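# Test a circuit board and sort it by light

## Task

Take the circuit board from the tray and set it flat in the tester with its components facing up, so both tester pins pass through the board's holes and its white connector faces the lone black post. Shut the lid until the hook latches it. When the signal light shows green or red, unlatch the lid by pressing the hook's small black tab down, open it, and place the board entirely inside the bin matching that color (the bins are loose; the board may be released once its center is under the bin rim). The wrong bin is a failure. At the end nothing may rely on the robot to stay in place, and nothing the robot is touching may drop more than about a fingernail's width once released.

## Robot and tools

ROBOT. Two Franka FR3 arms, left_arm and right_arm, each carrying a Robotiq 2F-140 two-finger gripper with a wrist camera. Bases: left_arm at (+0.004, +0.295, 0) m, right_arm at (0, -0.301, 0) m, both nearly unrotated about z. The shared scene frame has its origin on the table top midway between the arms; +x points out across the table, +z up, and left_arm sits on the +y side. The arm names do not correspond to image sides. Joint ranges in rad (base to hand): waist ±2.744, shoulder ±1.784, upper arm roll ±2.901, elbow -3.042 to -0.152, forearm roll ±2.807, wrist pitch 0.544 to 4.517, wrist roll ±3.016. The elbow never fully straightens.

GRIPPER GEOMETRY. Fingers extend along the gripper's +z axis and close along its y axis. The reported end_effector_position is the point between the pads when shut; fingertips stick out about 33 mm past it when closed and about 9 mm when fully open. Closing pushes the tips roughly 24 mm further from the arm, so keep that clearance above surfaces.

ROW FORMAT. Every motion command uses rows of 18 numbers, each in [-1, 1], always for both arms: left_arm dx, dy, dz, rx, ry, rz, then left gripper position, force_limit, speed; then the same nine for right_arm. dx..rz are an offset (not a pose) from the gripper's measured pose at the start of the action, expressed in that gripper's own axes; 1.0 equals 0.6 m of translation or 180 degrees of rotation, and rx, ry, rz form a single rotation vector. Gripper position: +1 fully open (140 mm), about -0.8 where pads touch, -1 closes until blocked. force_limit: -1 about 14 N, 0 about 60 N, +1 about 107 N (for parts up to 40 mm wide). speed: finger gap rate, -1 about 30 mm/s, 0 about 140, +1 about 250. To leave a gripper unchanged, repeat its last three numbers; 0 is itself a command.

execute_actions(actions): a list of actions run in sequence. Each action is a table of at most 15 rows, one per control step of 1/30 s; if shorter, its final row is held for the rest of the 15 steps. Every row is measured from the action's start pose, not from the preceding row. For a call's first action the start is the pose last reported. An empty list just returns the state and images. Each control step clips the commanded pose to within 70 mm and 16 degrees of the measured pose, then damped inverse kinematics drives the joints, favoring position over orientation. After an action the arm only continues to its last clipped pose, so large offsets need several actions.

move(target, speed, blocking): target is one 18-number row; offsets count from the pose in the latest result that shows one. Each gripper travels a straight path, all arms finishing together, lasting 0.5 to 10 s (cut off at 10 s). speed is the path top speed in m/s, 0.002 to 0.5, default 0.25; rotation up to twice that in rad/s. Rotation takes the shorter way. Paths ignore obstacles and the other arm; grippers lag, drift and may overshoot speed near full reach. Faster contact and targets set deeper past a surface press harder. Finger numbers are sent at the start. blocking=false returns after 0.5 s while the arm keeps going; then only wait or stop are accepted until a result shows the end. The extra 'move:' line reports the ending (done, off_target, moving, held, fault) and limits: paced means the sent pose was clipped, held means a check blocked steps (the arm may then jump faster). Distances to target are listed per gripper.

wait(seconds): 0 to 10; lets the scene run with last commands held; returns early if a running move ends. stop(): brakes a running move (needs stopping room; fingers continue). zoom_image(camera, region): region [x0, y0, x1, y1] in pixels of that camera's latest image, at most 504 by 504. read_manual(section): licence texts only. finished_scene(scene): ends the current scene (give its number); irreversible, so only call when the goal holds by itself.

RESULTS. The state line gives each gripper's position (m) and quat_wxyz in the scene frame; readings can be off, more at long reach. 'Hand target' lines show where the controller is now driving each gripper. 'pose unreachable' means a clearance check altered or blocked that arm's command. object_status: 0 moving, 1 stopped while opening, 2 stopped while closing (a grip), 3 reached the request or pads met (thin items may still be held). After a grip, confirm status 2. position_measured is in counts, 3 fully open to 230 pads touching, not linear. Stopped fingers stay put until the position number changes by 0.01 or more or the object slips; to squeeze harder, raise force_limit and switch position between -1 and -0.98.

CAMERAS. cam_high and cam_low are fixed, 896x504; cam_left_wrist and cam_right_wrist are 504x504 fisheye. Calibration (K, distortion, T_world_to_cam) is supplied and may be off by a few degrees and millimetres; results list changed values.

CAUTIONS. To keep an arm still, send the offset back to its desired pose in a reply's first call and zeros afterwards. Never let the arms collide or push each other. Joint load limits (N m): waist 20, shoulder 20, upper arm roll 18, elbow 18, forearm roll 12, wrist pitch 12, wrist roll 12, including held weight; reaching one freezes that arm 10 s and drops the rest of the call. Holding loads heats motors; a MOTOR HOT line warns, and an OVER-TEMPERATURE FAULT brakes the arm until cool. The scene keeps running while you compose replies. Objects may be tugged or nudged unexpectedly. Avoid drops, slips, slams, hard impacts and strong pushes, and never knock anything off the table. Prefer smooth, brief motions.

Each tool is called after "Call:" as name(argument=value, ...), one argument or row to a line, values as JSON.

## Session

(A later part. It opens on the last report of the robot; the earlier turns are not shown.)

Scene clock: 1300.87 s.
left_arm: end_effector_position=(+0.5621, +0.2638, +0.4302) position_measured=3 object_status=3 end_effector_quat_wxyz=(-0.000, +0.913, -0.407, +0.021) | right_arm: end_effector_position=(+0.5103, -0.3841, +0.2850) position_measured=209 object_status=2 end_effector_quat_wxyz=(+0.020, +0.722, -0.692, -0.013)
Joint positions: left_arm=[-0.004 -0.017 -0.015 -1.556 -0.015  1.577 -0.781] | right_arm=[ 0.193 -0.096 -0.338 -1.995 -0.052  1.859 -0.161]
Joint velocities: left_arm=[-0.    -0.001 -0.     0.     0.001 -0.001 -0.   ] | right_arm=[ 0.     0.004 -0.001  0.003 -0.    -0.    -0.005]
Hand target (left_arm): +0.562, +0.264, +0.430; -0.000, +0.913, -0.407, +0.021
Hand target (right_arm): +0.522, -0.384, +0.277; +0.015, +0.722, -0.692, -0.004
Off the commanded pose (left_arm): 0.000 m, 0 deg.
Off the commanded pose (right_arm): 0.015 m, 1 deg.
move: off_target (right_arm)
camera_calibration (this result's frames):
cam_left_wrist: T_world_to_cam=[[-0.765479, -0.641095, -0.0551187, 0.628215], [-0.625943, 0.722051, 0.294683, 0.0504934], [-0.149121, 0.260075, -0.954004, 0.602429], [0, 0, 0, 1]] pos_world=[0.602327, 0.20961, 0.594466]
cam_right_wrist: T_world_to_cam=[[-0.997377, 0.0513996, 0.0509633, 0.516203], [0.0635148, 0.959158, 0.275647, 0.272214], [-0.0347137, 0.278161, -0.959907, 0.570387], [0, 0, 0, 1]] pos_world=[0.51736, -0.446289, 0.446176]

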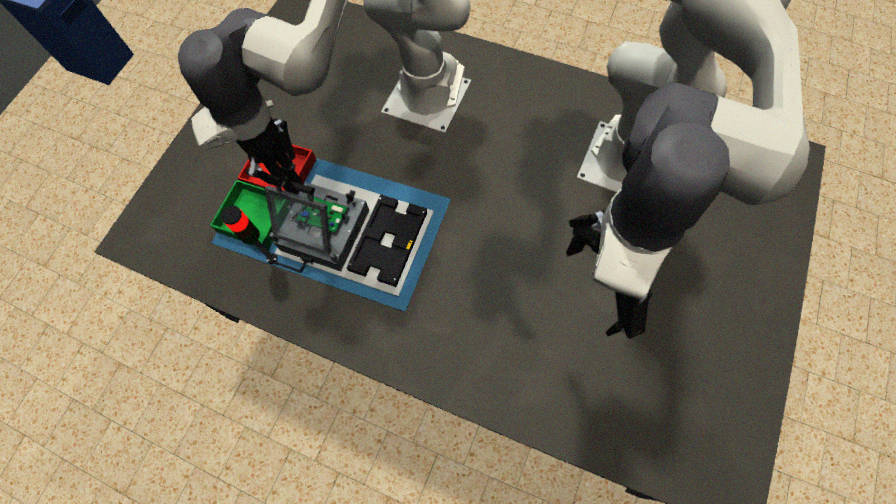

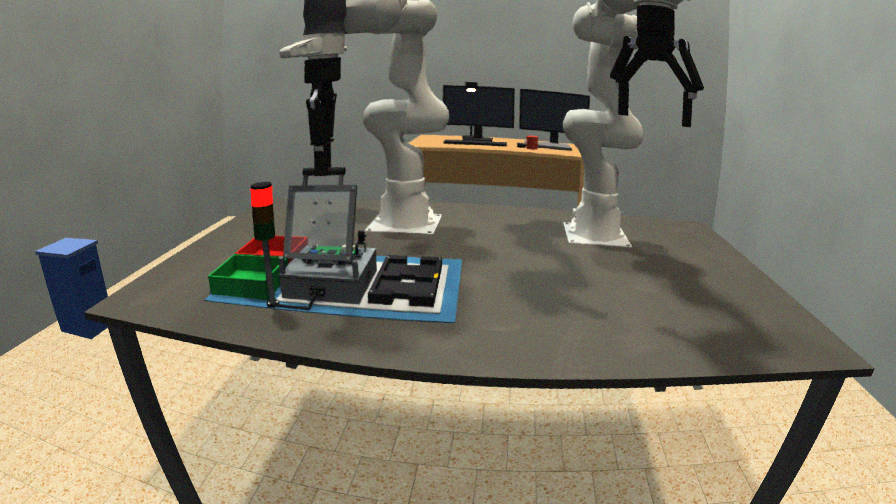

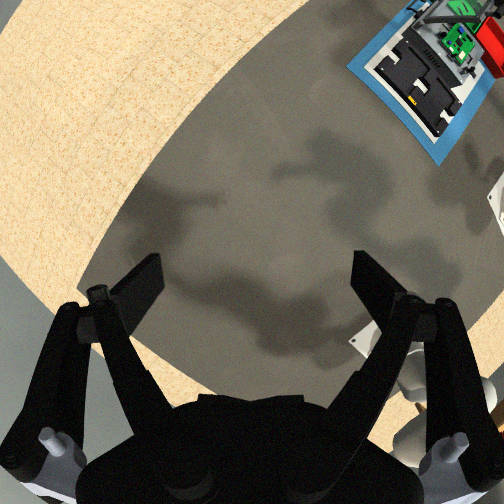

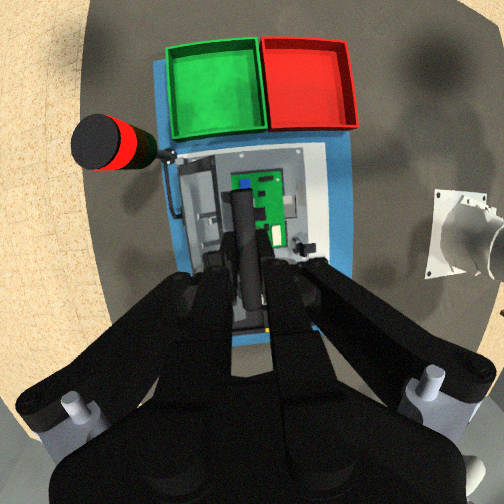

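Call:
move(
  target=[0,0,0,0,0,0,1,0,0, 0,-0.115,-0.015,0.008,0,0,-1,-0.6,-0.6],
  speed=0.05,
)

Scene clock: 1305.87 s.
left_arm: end_effector_position=(+0.5621, +0.2638, +0.4302) position_measured=3 object_status=3 end_effector_quat_wxyz=(-0.000, +0.913, -0.407, +0.021) | right_arm: end_effector_position=(+0.5779, -0.3827, +0.3040) position_measured=209 object_status=2 end_effector_quat_wxyz=(+0.009, +0.722, -0.692, +0.001)
Joint positions: left_arm=[-0.004 -0.017 -0.015 -1.556 -0.015  1.577 -0.781] | right_arm=[ 0.186  0.081 -0.34  -1.752  0.012  1.82  -0.189]
Joint velocities: left_arm=[-0.     0.001 -0.002 -0.001 -0.001  0.     0.001] | right_arm=[-0.003  0.004  0.001  0.003  0.004 -0.004 -0.005]
Hand target (left_arm): +0.562, +0.264, +0.430; -0.000, +0.913, -0.407, +0.021
Hand target (right_arm): +0.579, -0.383, +0.292; +0.013, +0.721, -0.693, -0.003
Off the commanded pose (left_arm): 0.000 m, 0 deg.
Off the commanded pose (right_arm): 0.014 m, 1 deg.
move: off_target (right_arm)
camera_calibration (this result's frames):
cam_left_wrist: T_world_to_cam=[[-0.765479, -0.641095, -0.0551188, 0.628215], [-0.625943, 0.722051, 0.294683, 0.0504934], [-0.149121, 0.260075, -0.954004, 0.602429], [0, 0, 0, 1]] pos_world=[0.602327, 0.20961, 0.594466]
cam_right_wrist: T_world_to_cam=[[-0.998555, 0.0515498, 0.015186, 0.594294], [0.0537389, 0.959767, 0.275608, 0.267189], [-0.000367462, 0.276026, -0.96115, 0.570362], [0, 0, 0, 1]] pos_world=[0.579287, -0.44451, 0.465539]

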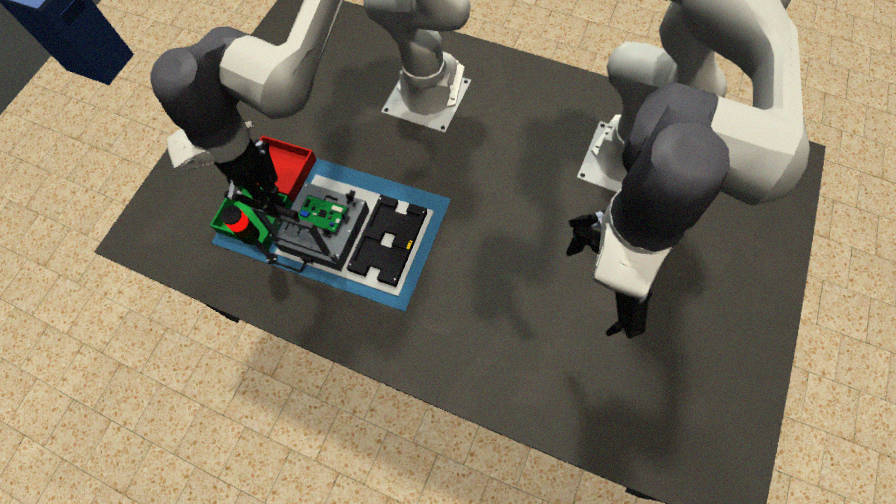

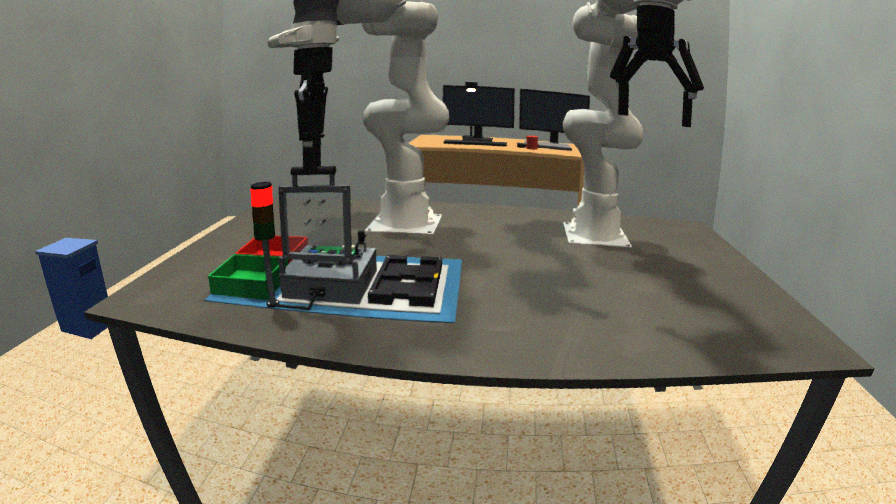

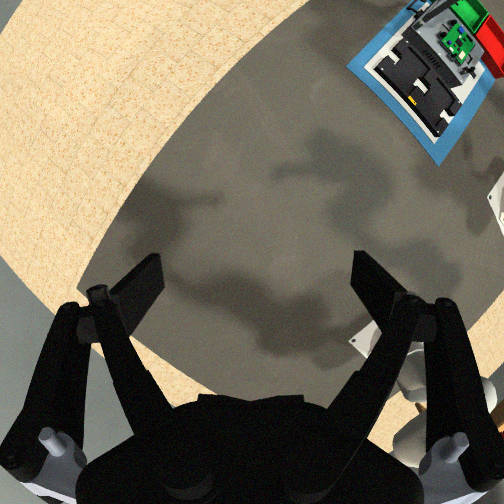

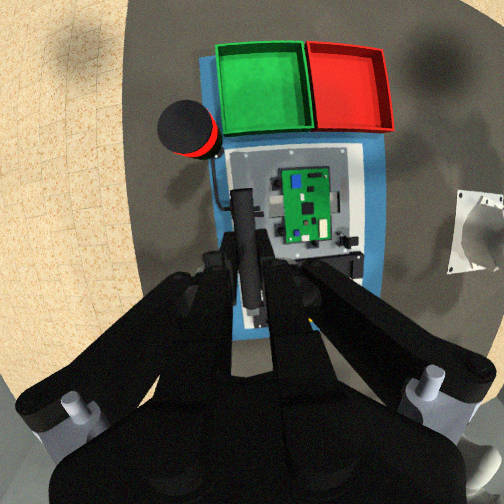

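Call:
move(
  target=[0,0,0,0,0,0,1,0,0, 0,-0.075,0.012,0,0,0,-1,-0.6,-0.6],
  speed=0.04,
)

Scene clock: 1313.10 s.
left_arm: end_effector_position=(+0.5621, +0.2638, +0.4302) position_measured=3 object_status=3 end_effector_quat_wxyz=(-0.000, +0.913, -0.407, +0.021) | right_arm: end_effector_position=(+0.6203, -0.3816, +0.3030) position_measured=209 object_status=2 end_effector_quat_wxyz=(+0.010, +0.722, -0.692, +0.002)
Joint positions: left_arm=[-0.004 -0.017 -0.015 -1.556 -0.015  1.577 -0.781] | right_arm=[ 0.172  0.225 -0.34  -1.574  0.057  1.778 -0.206]
Joint velocities: left_arm=[ 0.001 -0.    -0.001  0.     0.001  0.001 -0.   ] | right_arm=[-0.003  0.007  0.001  0.009  0.005 -0.007 -0.006]
Hand target (left_arm): +0.562, +0.264, +0.430; -0.000, +0.913, -0.407, +0.021
Hand target (right_arm): +0.623, -0.382, +0.297; +0.010, +0.721, -0.692, +0.002
Off the commanded pose (left_arm): 0.000 m, 0 deg.
Off the commanded pose (right_arm): 0.007 m, 0 deg.
move: off_target (right_arm)
camera_calibration (this result's frames):
cam_left_wrist: T_world_to_cam=[[-0.765479, -0.641095, -0.0551188, 0.628215], [-0.625943, 0.722051, 0.294683, 0.0504935], [-0.149121, 0.260075, -0.954004, 0.602429], [0, 0, 0, 1]] pos_world=[0.602327, 0.20961, 0.594466]
cam_right_wrist: T_world_to_cam=[[-0.998548, 0.0519263, 0.0143029, 0.637002], [0.0538586, 0.960701, 0.272312, 0.265449], [0.000399354, 0.272687, -0.962103, 0.567625], [0, 0, 0, 1]] pos_world=[0.621554, -0.442878, 0.464718]

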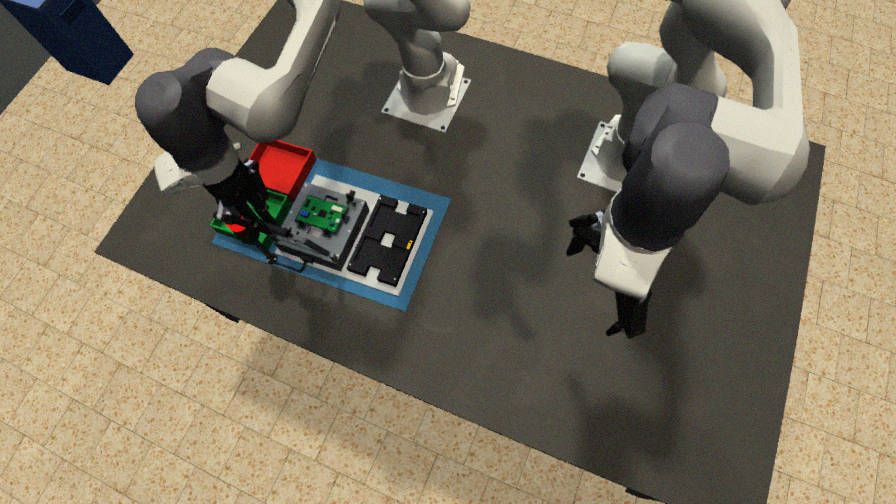

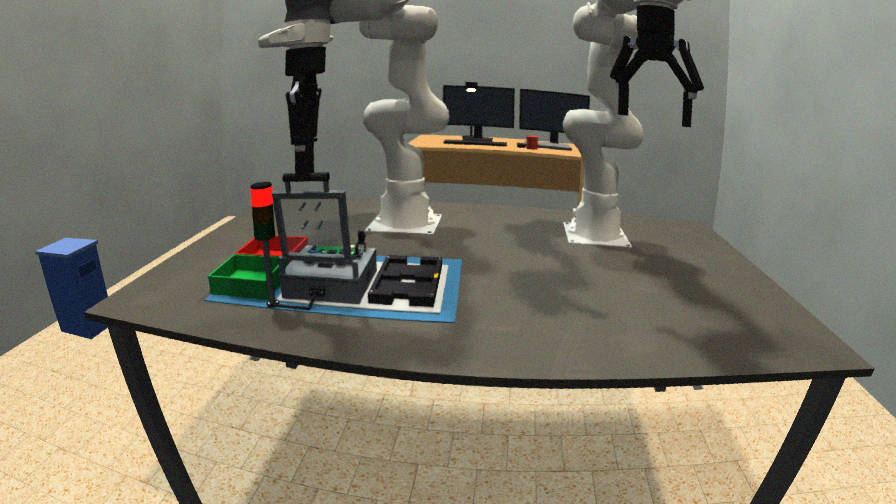

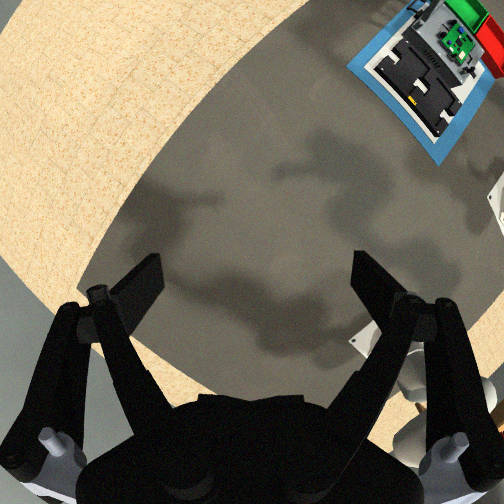

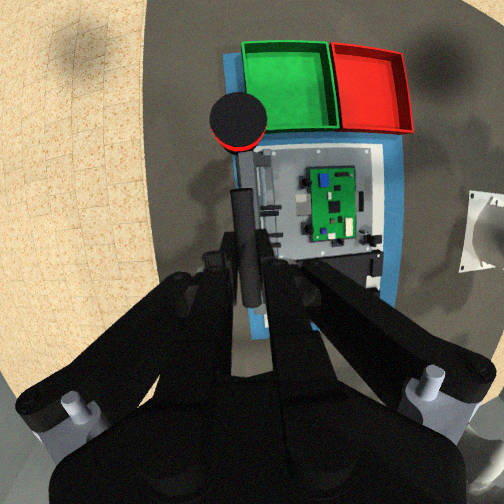

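Call:
move(
  target=[0,0,0,0,0,0,1,0,0, 0,-0.016,0.004,0,0,0,-1,-0.6,-0.6],
  speed=0.03,
)

Call:
execute_actions(
  actions=[
    [[0,0,0,0,0,0,1,0,0, 0,0,0,0,0,0,-0.45,-0.6,-0.9]],
    [[0,0,0,0,0,0,1,0,0, 0,0,0,0,0,0,-0.45,-0.6,-0.9]],
  ],
)

Scene clock: 1318.37 s.
left_arm: end_effector_position=(+0.5621, +0.2638, +0.4302) position_measured=3 object_status=3 end_effector_quat_wxyz=(-0.000, +0.913, -0.407, +0.021) | right_arm: end_effector_position=(+0.6251, -0.3815, +0.3024) position_measured=209 object_status=2 end_effector_quat_wxyz=(+0.014, +0.722, -0.692, -0.001)
Joint positions: left_arm=[-0.004 -0.017 -0.015 -1.556 -0.015  1.577 -0.781] | right_arm=[ 0.168  0.253 -0.34  -1.536  0.063  1.758 -0.208]
Joint velocities: left_arm=[ 0.     0.001  0.    -0.001 -0.001  0.     0.   ] | right_arm=[-0.     0.004 -0.     0.007  0.003 -0.005 -0.001]
Hand target (left_arm): +0.562, +0.264, +0.430; -0.000, +0.913, -0.407, +0.021
Hand target (right_arm): +0.630, -0.381, +0.301; +0.010, +0.722, -0.692, +0.002
Off the commanded pose (left_arm): 0.000 m, 0 deg.
Off the commanded pose (right_arm): 0.005 m, 1 deg.
move: off_target (right_arm)
camera_calibration (this result's frames):
cam_left_wrist: T_world_to_cam=[[-0.76548, -0.641095, -0.0551189, 0.628215], [-0.625942, 0.722051, 0.294683, 0.0504933], [-0.149121, 0.260075, -0.954004, 0.602428], [0, 0, 0, 1]] pos_world=[0.602327, 0.20961, 0.594466]
cam_right_wrist: T_world_to_cam=[[-0.998359, 0.0520061, 0.0239862, 0.638705], [0.0565626, 0.961037, 0.270571, 0.264225], [-0.00898032, 0.271483, -0.962401, 0.572462], [0, 0, 0, 1]] pos_world=[0.627852, -0.44256, 0.464127]

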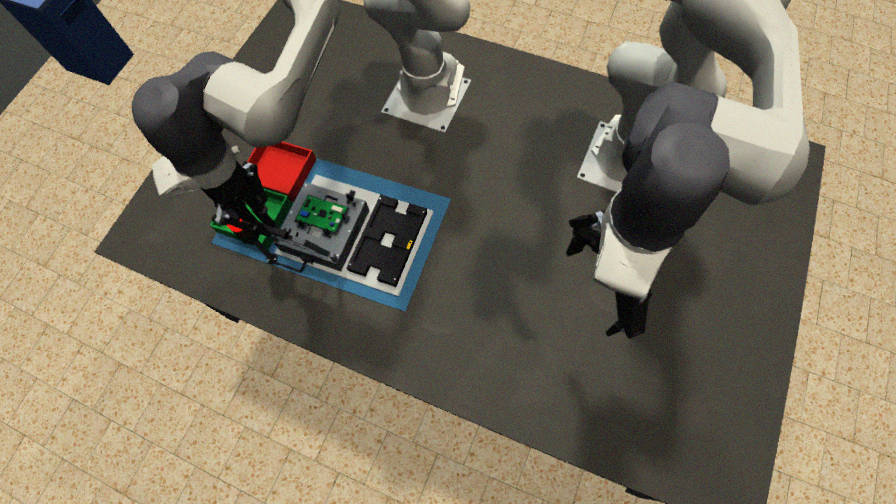

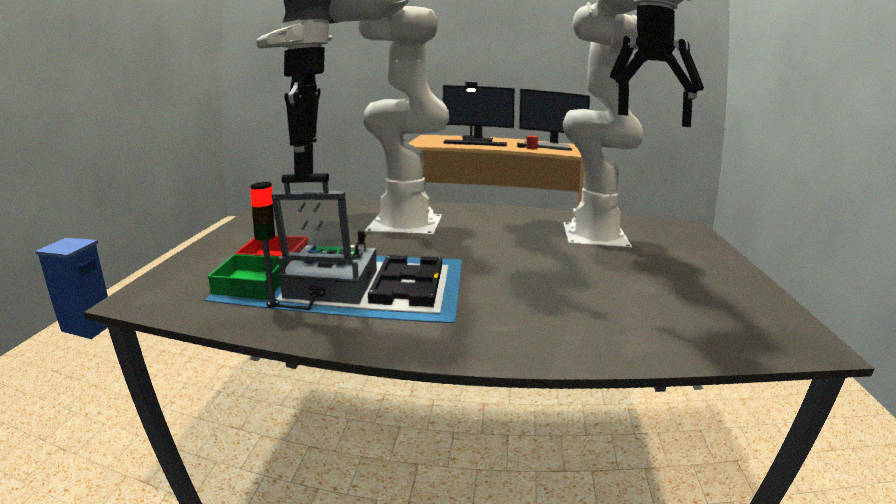

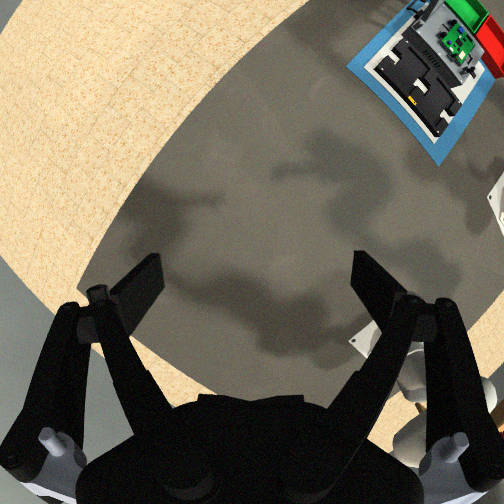

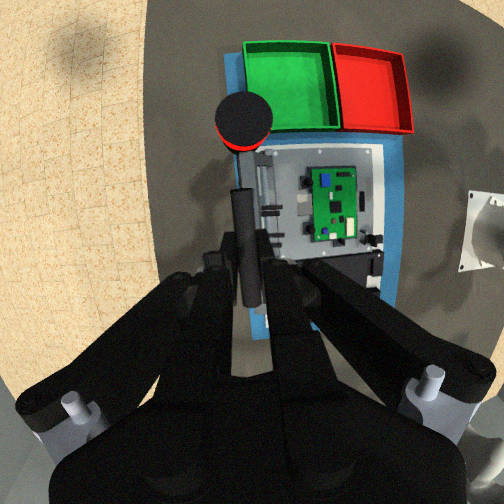

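Scene clock: 1319.37 s.
left_arm: end_effector_position=(+0.5621, +0.2638, +0.4302) position_measured=3 object_status=3 end_effector_quat_wxyz=(-0.000, +0.913, -0.407, +0.021) | right_arm: end_effector_position=(+0.6249, -0.3815, +0.3024) position_measured=186 object_status=3 end_effector_quat_wxyz=(+0.014, +0.722, -0.692, -0.001)
Joint positions: left_arm=[-0.004 -0.017 -0.015 -1.556 -0.015  1.577 -0.781] | right_arm=[ 0.168  0.253 -0.34  -1.536  0.063  1.757 -0.208]
Joint velocities: left_arm=[ 0.     0.    -0.     0.001 -0.    -0.001  0.001] | right_arm=[-0.001 -0.001 -0.     0.001 -0.002 -0.001  0.   ]
Hand target (left_arm): +0.562, +0.264, +0.430; -0.000, +0.913, -0.407, +0.021
Hand target (right_arm): +0.625, -0.382, +0.302; +0.014, +0.722, -0.692, -0.001
Off the commanded pose (left_arm): 0.000 m, 0 deg.
Off the commanded pose (right_arm): 0.000 m, 0 deg.
camera_calibration (this result's frames):
cam_left_wrist: T_world_to_cam=[[-0.765479, -0.641095, -0.0551187, 0.628215], [-0.625943, 0.722051, 0.294683, 0.0504934], [-0.149121, 0.260075, -0.954004, 0.602429], [0, 0, 0, 1]] pos_world=[0.602327, 0.20961, 0.594466]
cam_right_wrist: T_world_to_cam=[[-0.998347, 0.0520076, 0.0244472, 0.638373], [0.0566896, 0.961018, 0.270612, 0.264113], [-0.00942038, 0.27155, -0.962378, 0.572786], [0, 0, 0, 1]] pos_world=[0.627742, -0.442558, 0.464158]

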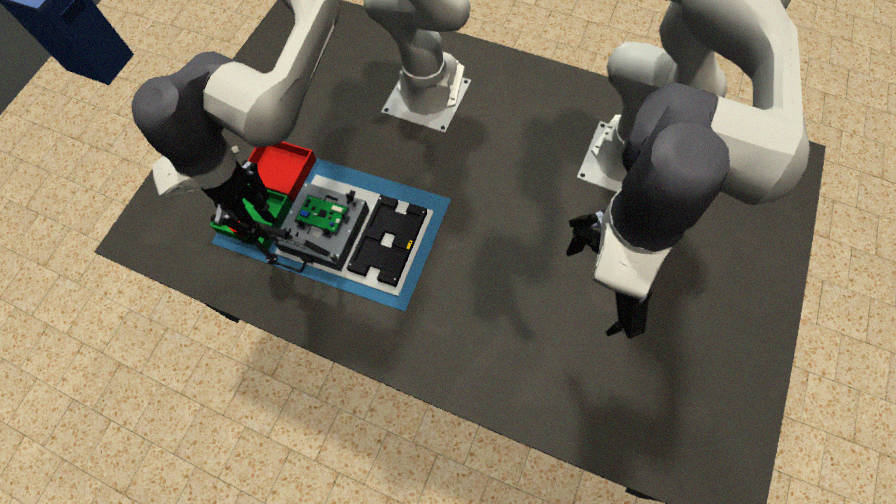

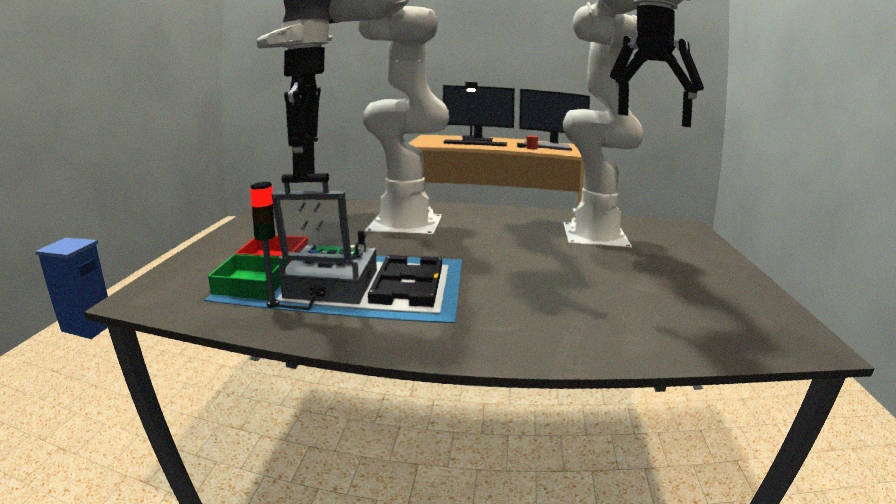

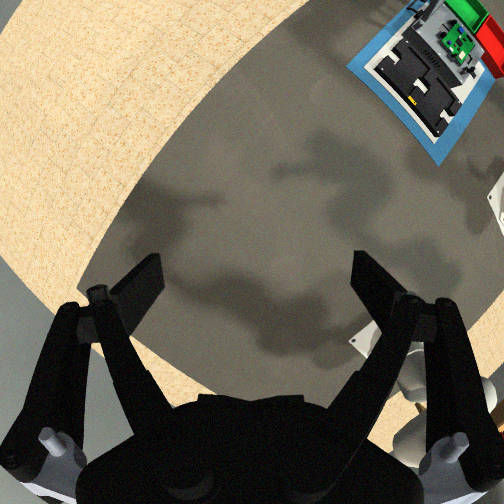

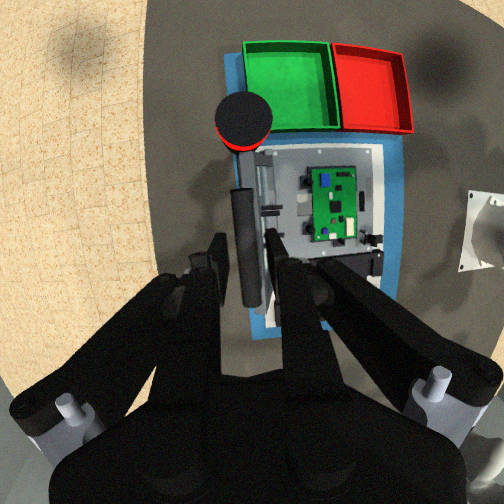

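Call:
move(
  target=[0,0,0,0,0,0,1,0,0, 0,0.02,-0.06,0,0,0,-0.45,-0.6,-0.9],
  speed=0.1,
)

Scene clock: 1327.67 s.
left_arm: end_effector_position=(+0.5621, +0.2638, +0.4302) position_measured=3 object_status=3 end_effector_quat_wxyz=(-0.000, +0.913, -0.407, +0.021) | right_arm: end_effector_position=(+0.6154, -0.3810, +0.3388) position_measured=186 object_status=3 end_effector_quat_wxyz=(+0.011, +0.723, -0.691, +0.000)
Joint positions: left_arm=[-0.004 -0.017 -0.015 -1.556 -0.015  1.577 -0.781] | right_arm=[ 0.168  0.217 -0.34  -1.492  0.054  1.684 -0.208]
Joint velocities: left_arm=[ 0.001 -0.001  0.001 -0.     0.001  0.    -0.001] | right_arm=[ 0.     0.     0.001  0.002 -0.    -0.011 -0.001]
Hand target (left_arm): +0.562, +0.264, +0.430; -0.000, +0.913, -0.407, +0.021
Hand target (right_arm): +0.614, -0.382, +0.338; +0.014, +0.721, -0.693, -0.001
Off the commanded pose (left_arm): 0.000 m, 0 deg.
Off the commanded pose (right_arm): 0.002 m, 0 deg.
move: done
camera_calibration (this result's frames):
cam_left_wrist: T_world_to_cam=[[-0.765479, -0.641095, -0.0551187, 0.628215], [-0.625943, 0.722051, 0.294683, 0.0504934], [-0.149121, 0.260075, -0.954004, 0.602429], [0, 0, 0, 1]] pos_world=[0.602327, 0.20961, 0.594466]
cam_right_wrist: T_world_to_cam=[[-0.998644, 0.0484809, 0.0189631, 0.628638], [0.0518181, 0.960658, 0.272856, 0.25645], [-0.00498875, 0.273468, -0.961868, 0.605456], [0, 0, 0, 1]] pos_world=[0.617517, -0.442411, 0.500474]

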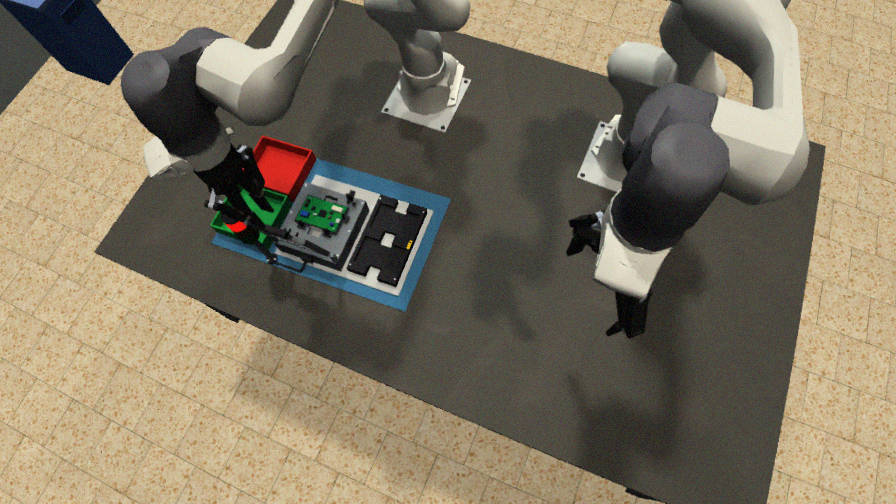

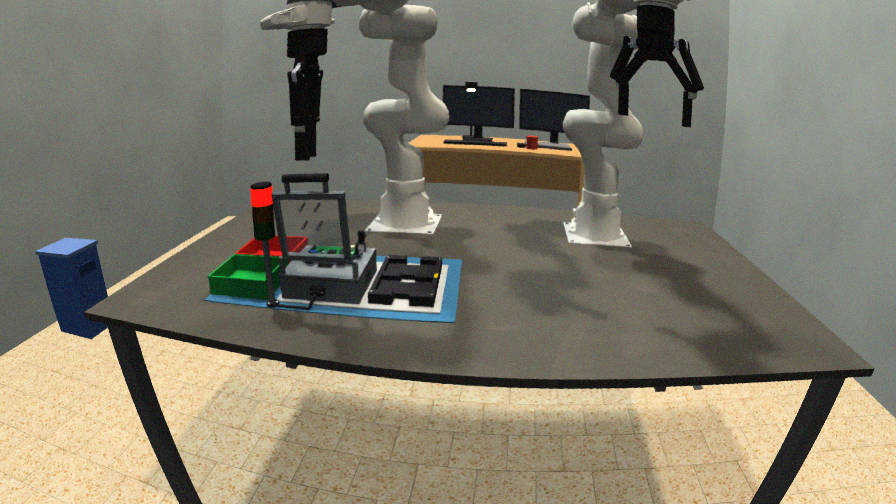

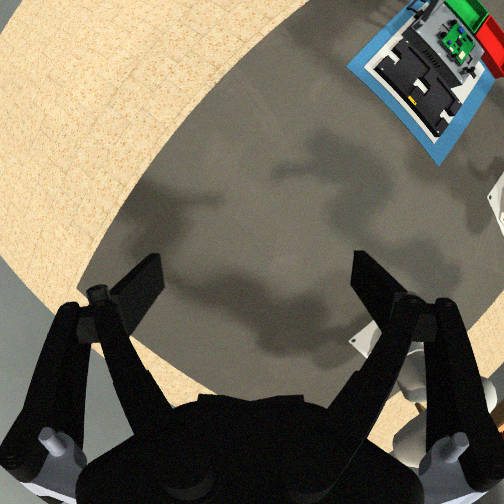

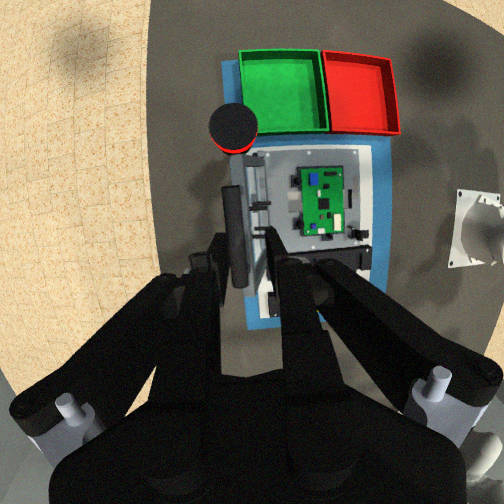

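Call:
move(
  target=[0,0,0,0,0,0,1,0,0, -0.002,0.223,0.06,0,0,0,0.22,0,-0.3],
  speed=0.2,
)

Call:
zoom_image(
  camera="cam_right_wrist",
  region=[120,60,400,340],
)

Scene clock: 1335.27 s.
left_arm: end_effector_position=(+0.5621, +0.2638, +0.4302) position_measured=3 object_status=3 end_effector_quat_wxyz=(-0.000, +0.913, -0.407, +0.021) | right_arm: end_effector_position=(+0.4789, -0.3819, +0.3014) position_measured=101 object_status=3 end_effector_quat_wxyz=(+0.010, +0.728, -0.686, -0.007)
Joint positions: left_arm=[-0.004 -0.017 -0.015 -1.556 -0.015  1.577 -0.781] | right_arm=[ 0.187 -0.225 -0.327 -2.09  -0.083  1.852 -0.158]
Joint velocities: left_arm=[ 0.     0.    -0.001 -0.     0.    -0.    -0.001] | right_arm=[-0.    -0.     0.001 -0.009 -0.009  0.025  0.026]
Hand target (left_arm): +0.562, +0.264, +0.430; -0.000, +0.913, -0.407, +0.021
Hand target (right_arm): +0.481, -0.383, +0.302; +0.008, +0.724, -0.689, -0.003
Off the commanded pose (left_arm): 0.000 m, 0 deg.
Off the commanded pose (right_arm): 0.006 m, 1 deg.
move: off_target (right_arm)
camera_calibration (this result's frames):
cam_left_wrist: T_world_to_cam=[[-0.76548, -0.641095, -0.0551188, 0.628215], [-0.625942, 0.722051, 0.294683, 0.0504933], [-0.149121, 0.260075, -0.954004, 0.602428], [0, 0, 0, 1]] pos_world=[0.602327, 0.20961, 0.594466]
cam_right_wrist: T_world_to_cam=[[-0.99905, 0.0335666, 0.0278096, 0.484965], [0.040091, 0.958007, 0.283927, 0.275783], [-0.0171114, 0.284772, -0.958443, 0.578107], [0, 0, 0, 1]] pos_world=[0.48334, -0.44511, 0.462293]

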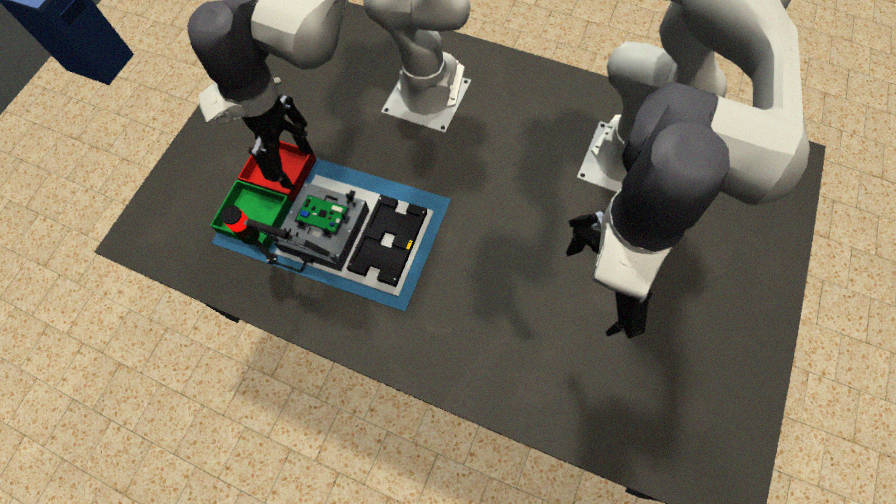

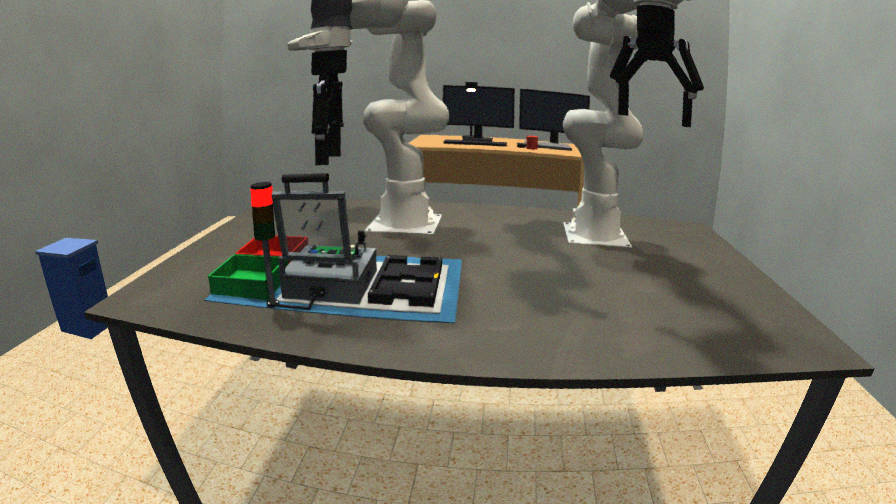

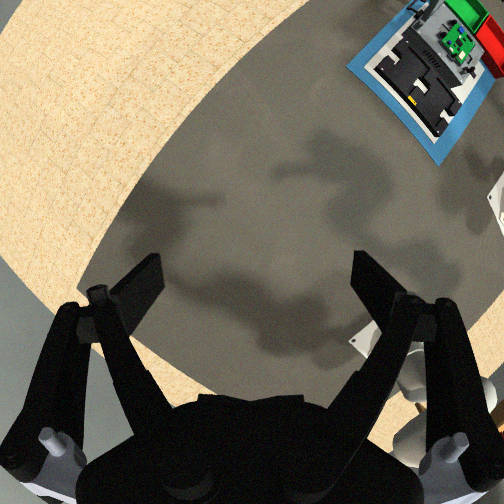

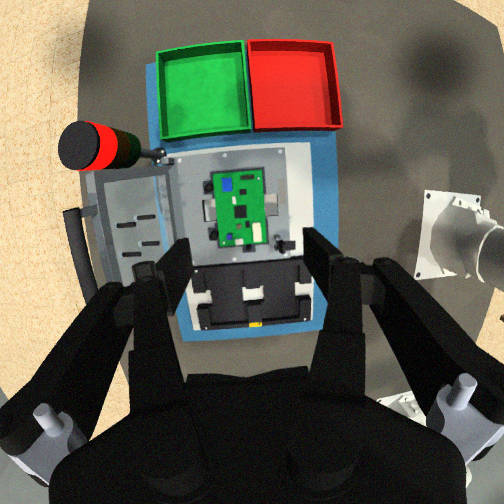

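Region (120, 60, 400, 340) of cam_right_wrist's 504x504 image, scaled by 1.800, with more detail than that image has.

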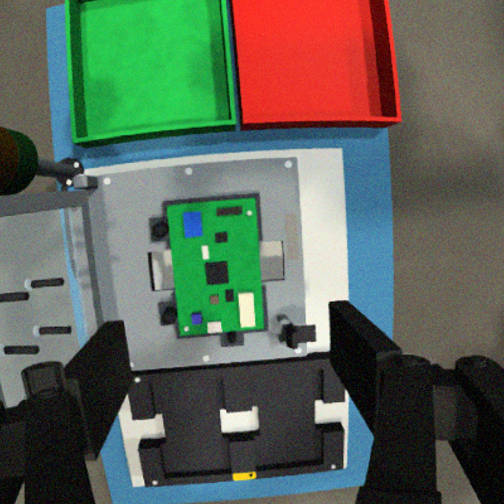

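Call:
move(
  target=[0,0,0,0,0,0,1,0,0, -0.004,-0.010,0.252,0.009,0.003,0.0055,0.22,0,-0.3],
  speed=0.12,
)

Call:
zoom_image(
  camera="cam_right_wrist",
  region=[100,100,400,400],
)

Scene clock: 1349.20 s.
left_arm: end_effector_position=(+0.5621, +0.2638, +0.4302) position_measured=3 object_status=3 end_effector_quat_wxyz=(-0.000, +0.913, -0.407, +0.021) | right_arm: end_effector_position=(+0.4799, -0.3761, +0.1516) position_measured=101 object_status=3 end_effector_quat_wxyz=(+0.004, +0.723, -0.690, +0.005)
Joint positions: left_arm=[-0.004 -0.017 -0.015 -1.556 -0.015  1.577 -0.781] | right_arm=[ 0.186 -0.106 -0.34  -2.375 -0.063  2.278 -0.15 ]
Joint velocities: left_arm=[-0.001 -0.001 -0.     0.001  0.     0.     0.   ] | right_arm=[0.    0.001 0.    0.    0.002 0.012 0.002]
Hand target (left_arm): +0.562, +0.264, +0.430; -0.000, +0.913, -0.407, +0.021
Hand target (right_arm): +0.481, -0.377, +0.151; +0.002, +0.723, -0.690, +0.006
Off the commanded pose (left_arm): 0.000 m, 0 deg.
Off the commanded pose (right_arm): 0.004 m, 0 deg.
move: off_target (right_arm)
camera_calibration (this result's frames):
cam_left_wrist: T_world_to_cam=[[-0.765479, -0.641095, -0.0551188, 0.628215], [-0.625943, 0.722051, 0.294683, 0.0504934], [-0.149121, 0.260075, -0.954004, 0.602429], [0, 0, 0, 1]] pos_world=[0.602327, 0.20961, 0.594466]
cam_right_wrist: T_world_to_cam=[[-0.998919, 0.0464532, 0.00192309, 0.498595], [0.0451688, 0.959835, 0.276905, 0.312076], [0.0110173, 0.276692, -0.960895, 0.416703], [0, 0, 0, 1]] pos_world=[0.479369, -0.438001, 0.313033]

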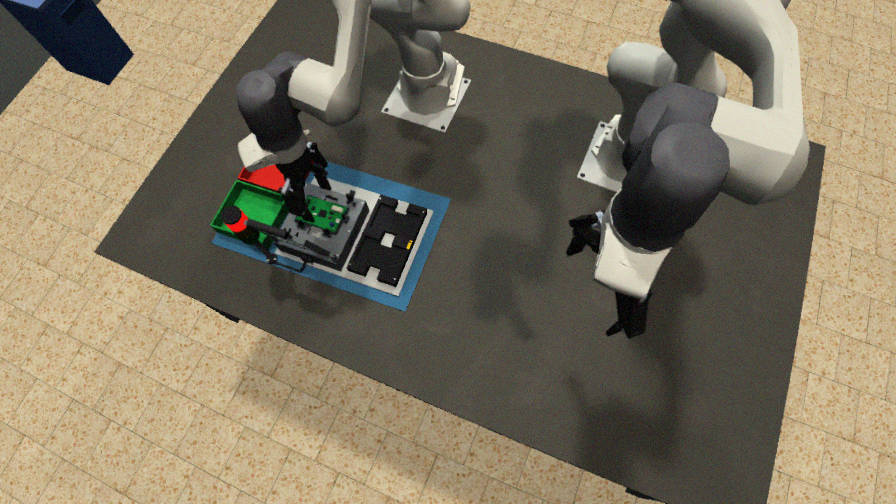

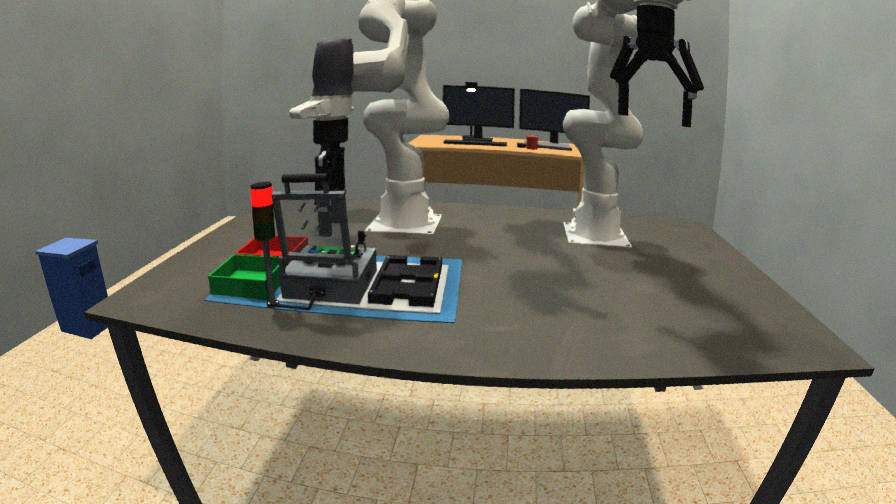

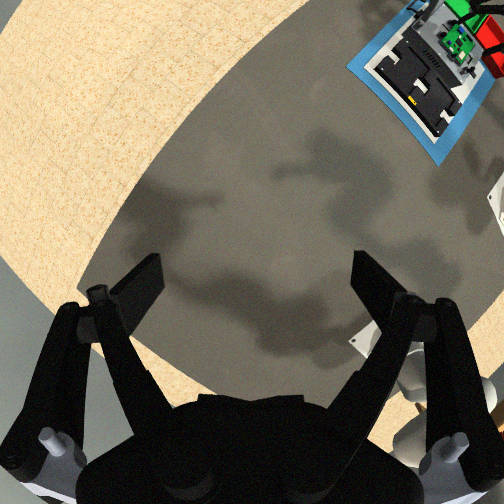

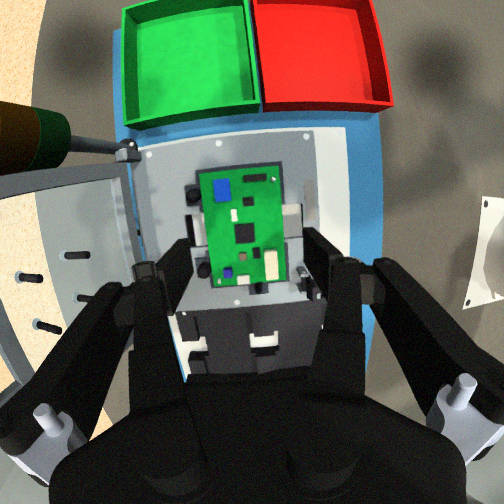

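Region (100, 100, 400, 400) of cam_right_wrist's 504x504 image, scaled by 1.680, with more detail than that image has.

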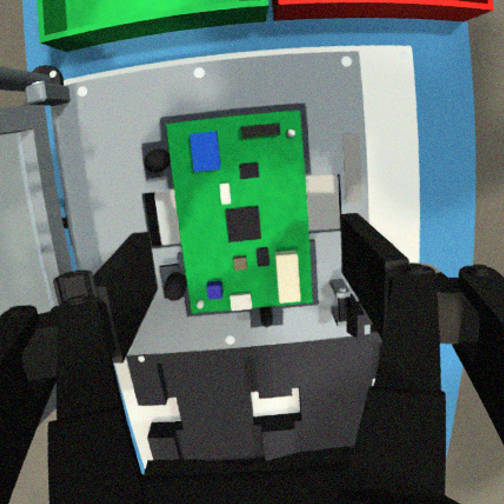

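Call:
move(
  target=[0,0,0,0,0,0,1,0,0, 0.008,-0.003,0.045,0,0,0.001,0.22,0,-0.3],
  speed=0.05,
)

Call:
zoom_image(
  camera="cam_right_wrist",
  region=[100,120,400,420],
)

Scene clock: 1356.60 s.
left_arm: end_effector_position=(+0.5621, +0.2638, +0.4302) position_measured=3 object_status=3 end_effector_quat_wxyz=(-0.000, +0.913, -0.407, +0.021) | right_arm: end_effector_position=(+0.4809, -0.3796, +0.1255) position_measured=101 object_status=3 end_effector_quat_wxyz=(+0.006, +0.722, -0.692, +0.004)
Joint positions: left_arm=[-0.004 -0.017 -0.015 -1.556 -0.015  1.577 -0.781] | right_arm=[ 0.185 -0.053 -0.347 -2.393 -0.045  2.343 -0.164]
Joint velocities: left_arm=[ 0.001  0.    -0.    -0.     0.001  0.     0.   ] | right_arm=[ 0.001 -0.001  0.001 -0.001  0.003  0.01  -0.007]
Hand target (left_arm): +0.562, +0.264, +0.430; -0.000, +0.913, -0.407, +0.021
Hand target (right_arm): +0.482, -0.381, +0.125; +0.004, +0.722, -0.691, +0.005
Off the commanded pose (left_arm): 0.000 m, 0 deg.
Off the commanded pose (right_arm): 0.002 m, 0 deg.
move: done
camera_calibration (this result's frames):
cam_left_wrist: T_world_to_cam=[[-0.76548, -0.641095, -0.0551189, 0.628215], [-0.625942, 0.722051, 0.294683, 0.0504934], [-0.149121, 0.260075, -0.954004, 0.602428], [0, 0, 0, 1]] pos_world=[0.602327, 0.20961, 0.594466]
cam_right_wrist: T_world_to_cam=[[-0.998675, 0.0511806, 0.00530033, 0.501128], [0.0506569, 0.959901, 0.275724, 0.320164], [0.00902394, 0.275627, -0.961222, 0.39319], [0, 0, 0, 1]] pos_world=[0.480698, -0.441348, 0.28701]

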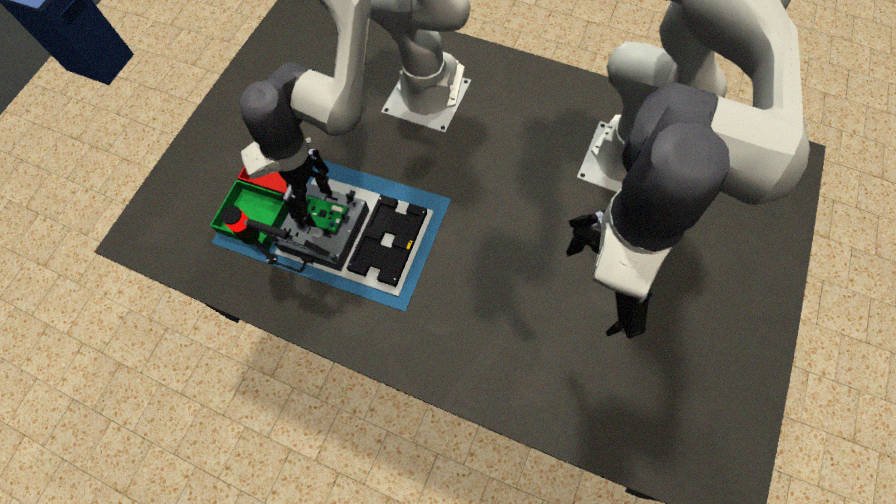

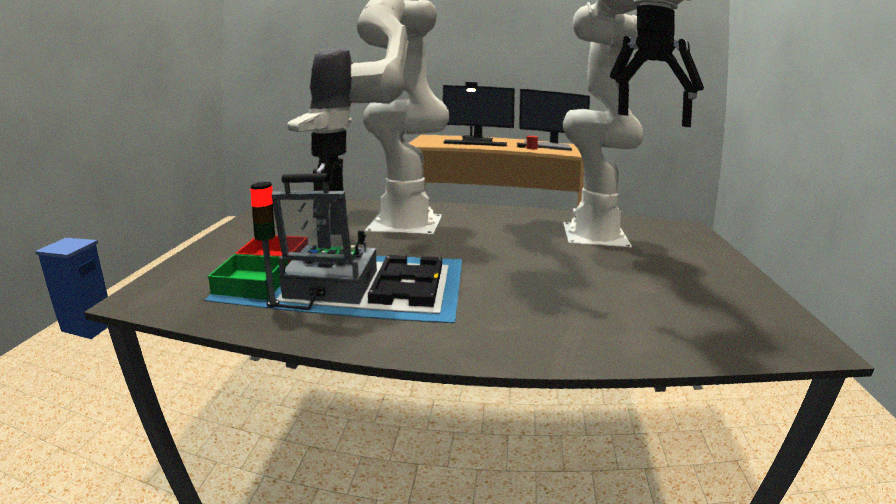

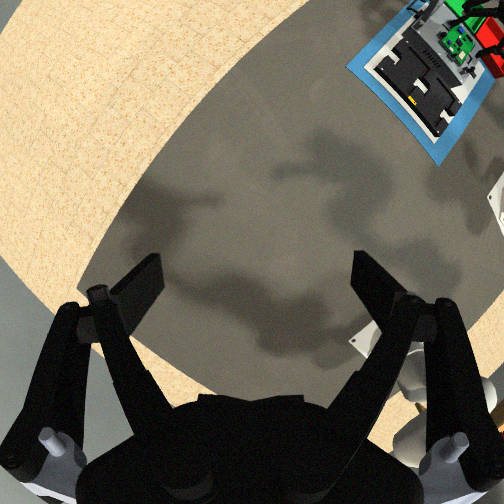

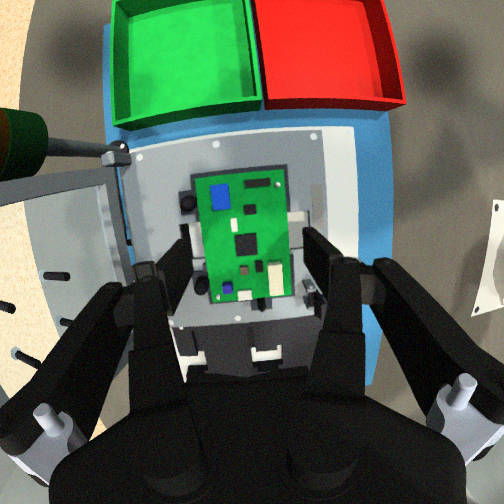

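Region (100, 120, 400, 420) of cam_right_wrist's 504x504 image, scaled by 1.680, with more detail than that image has.

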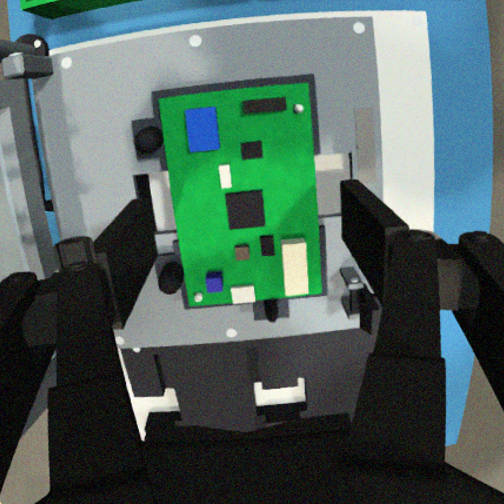

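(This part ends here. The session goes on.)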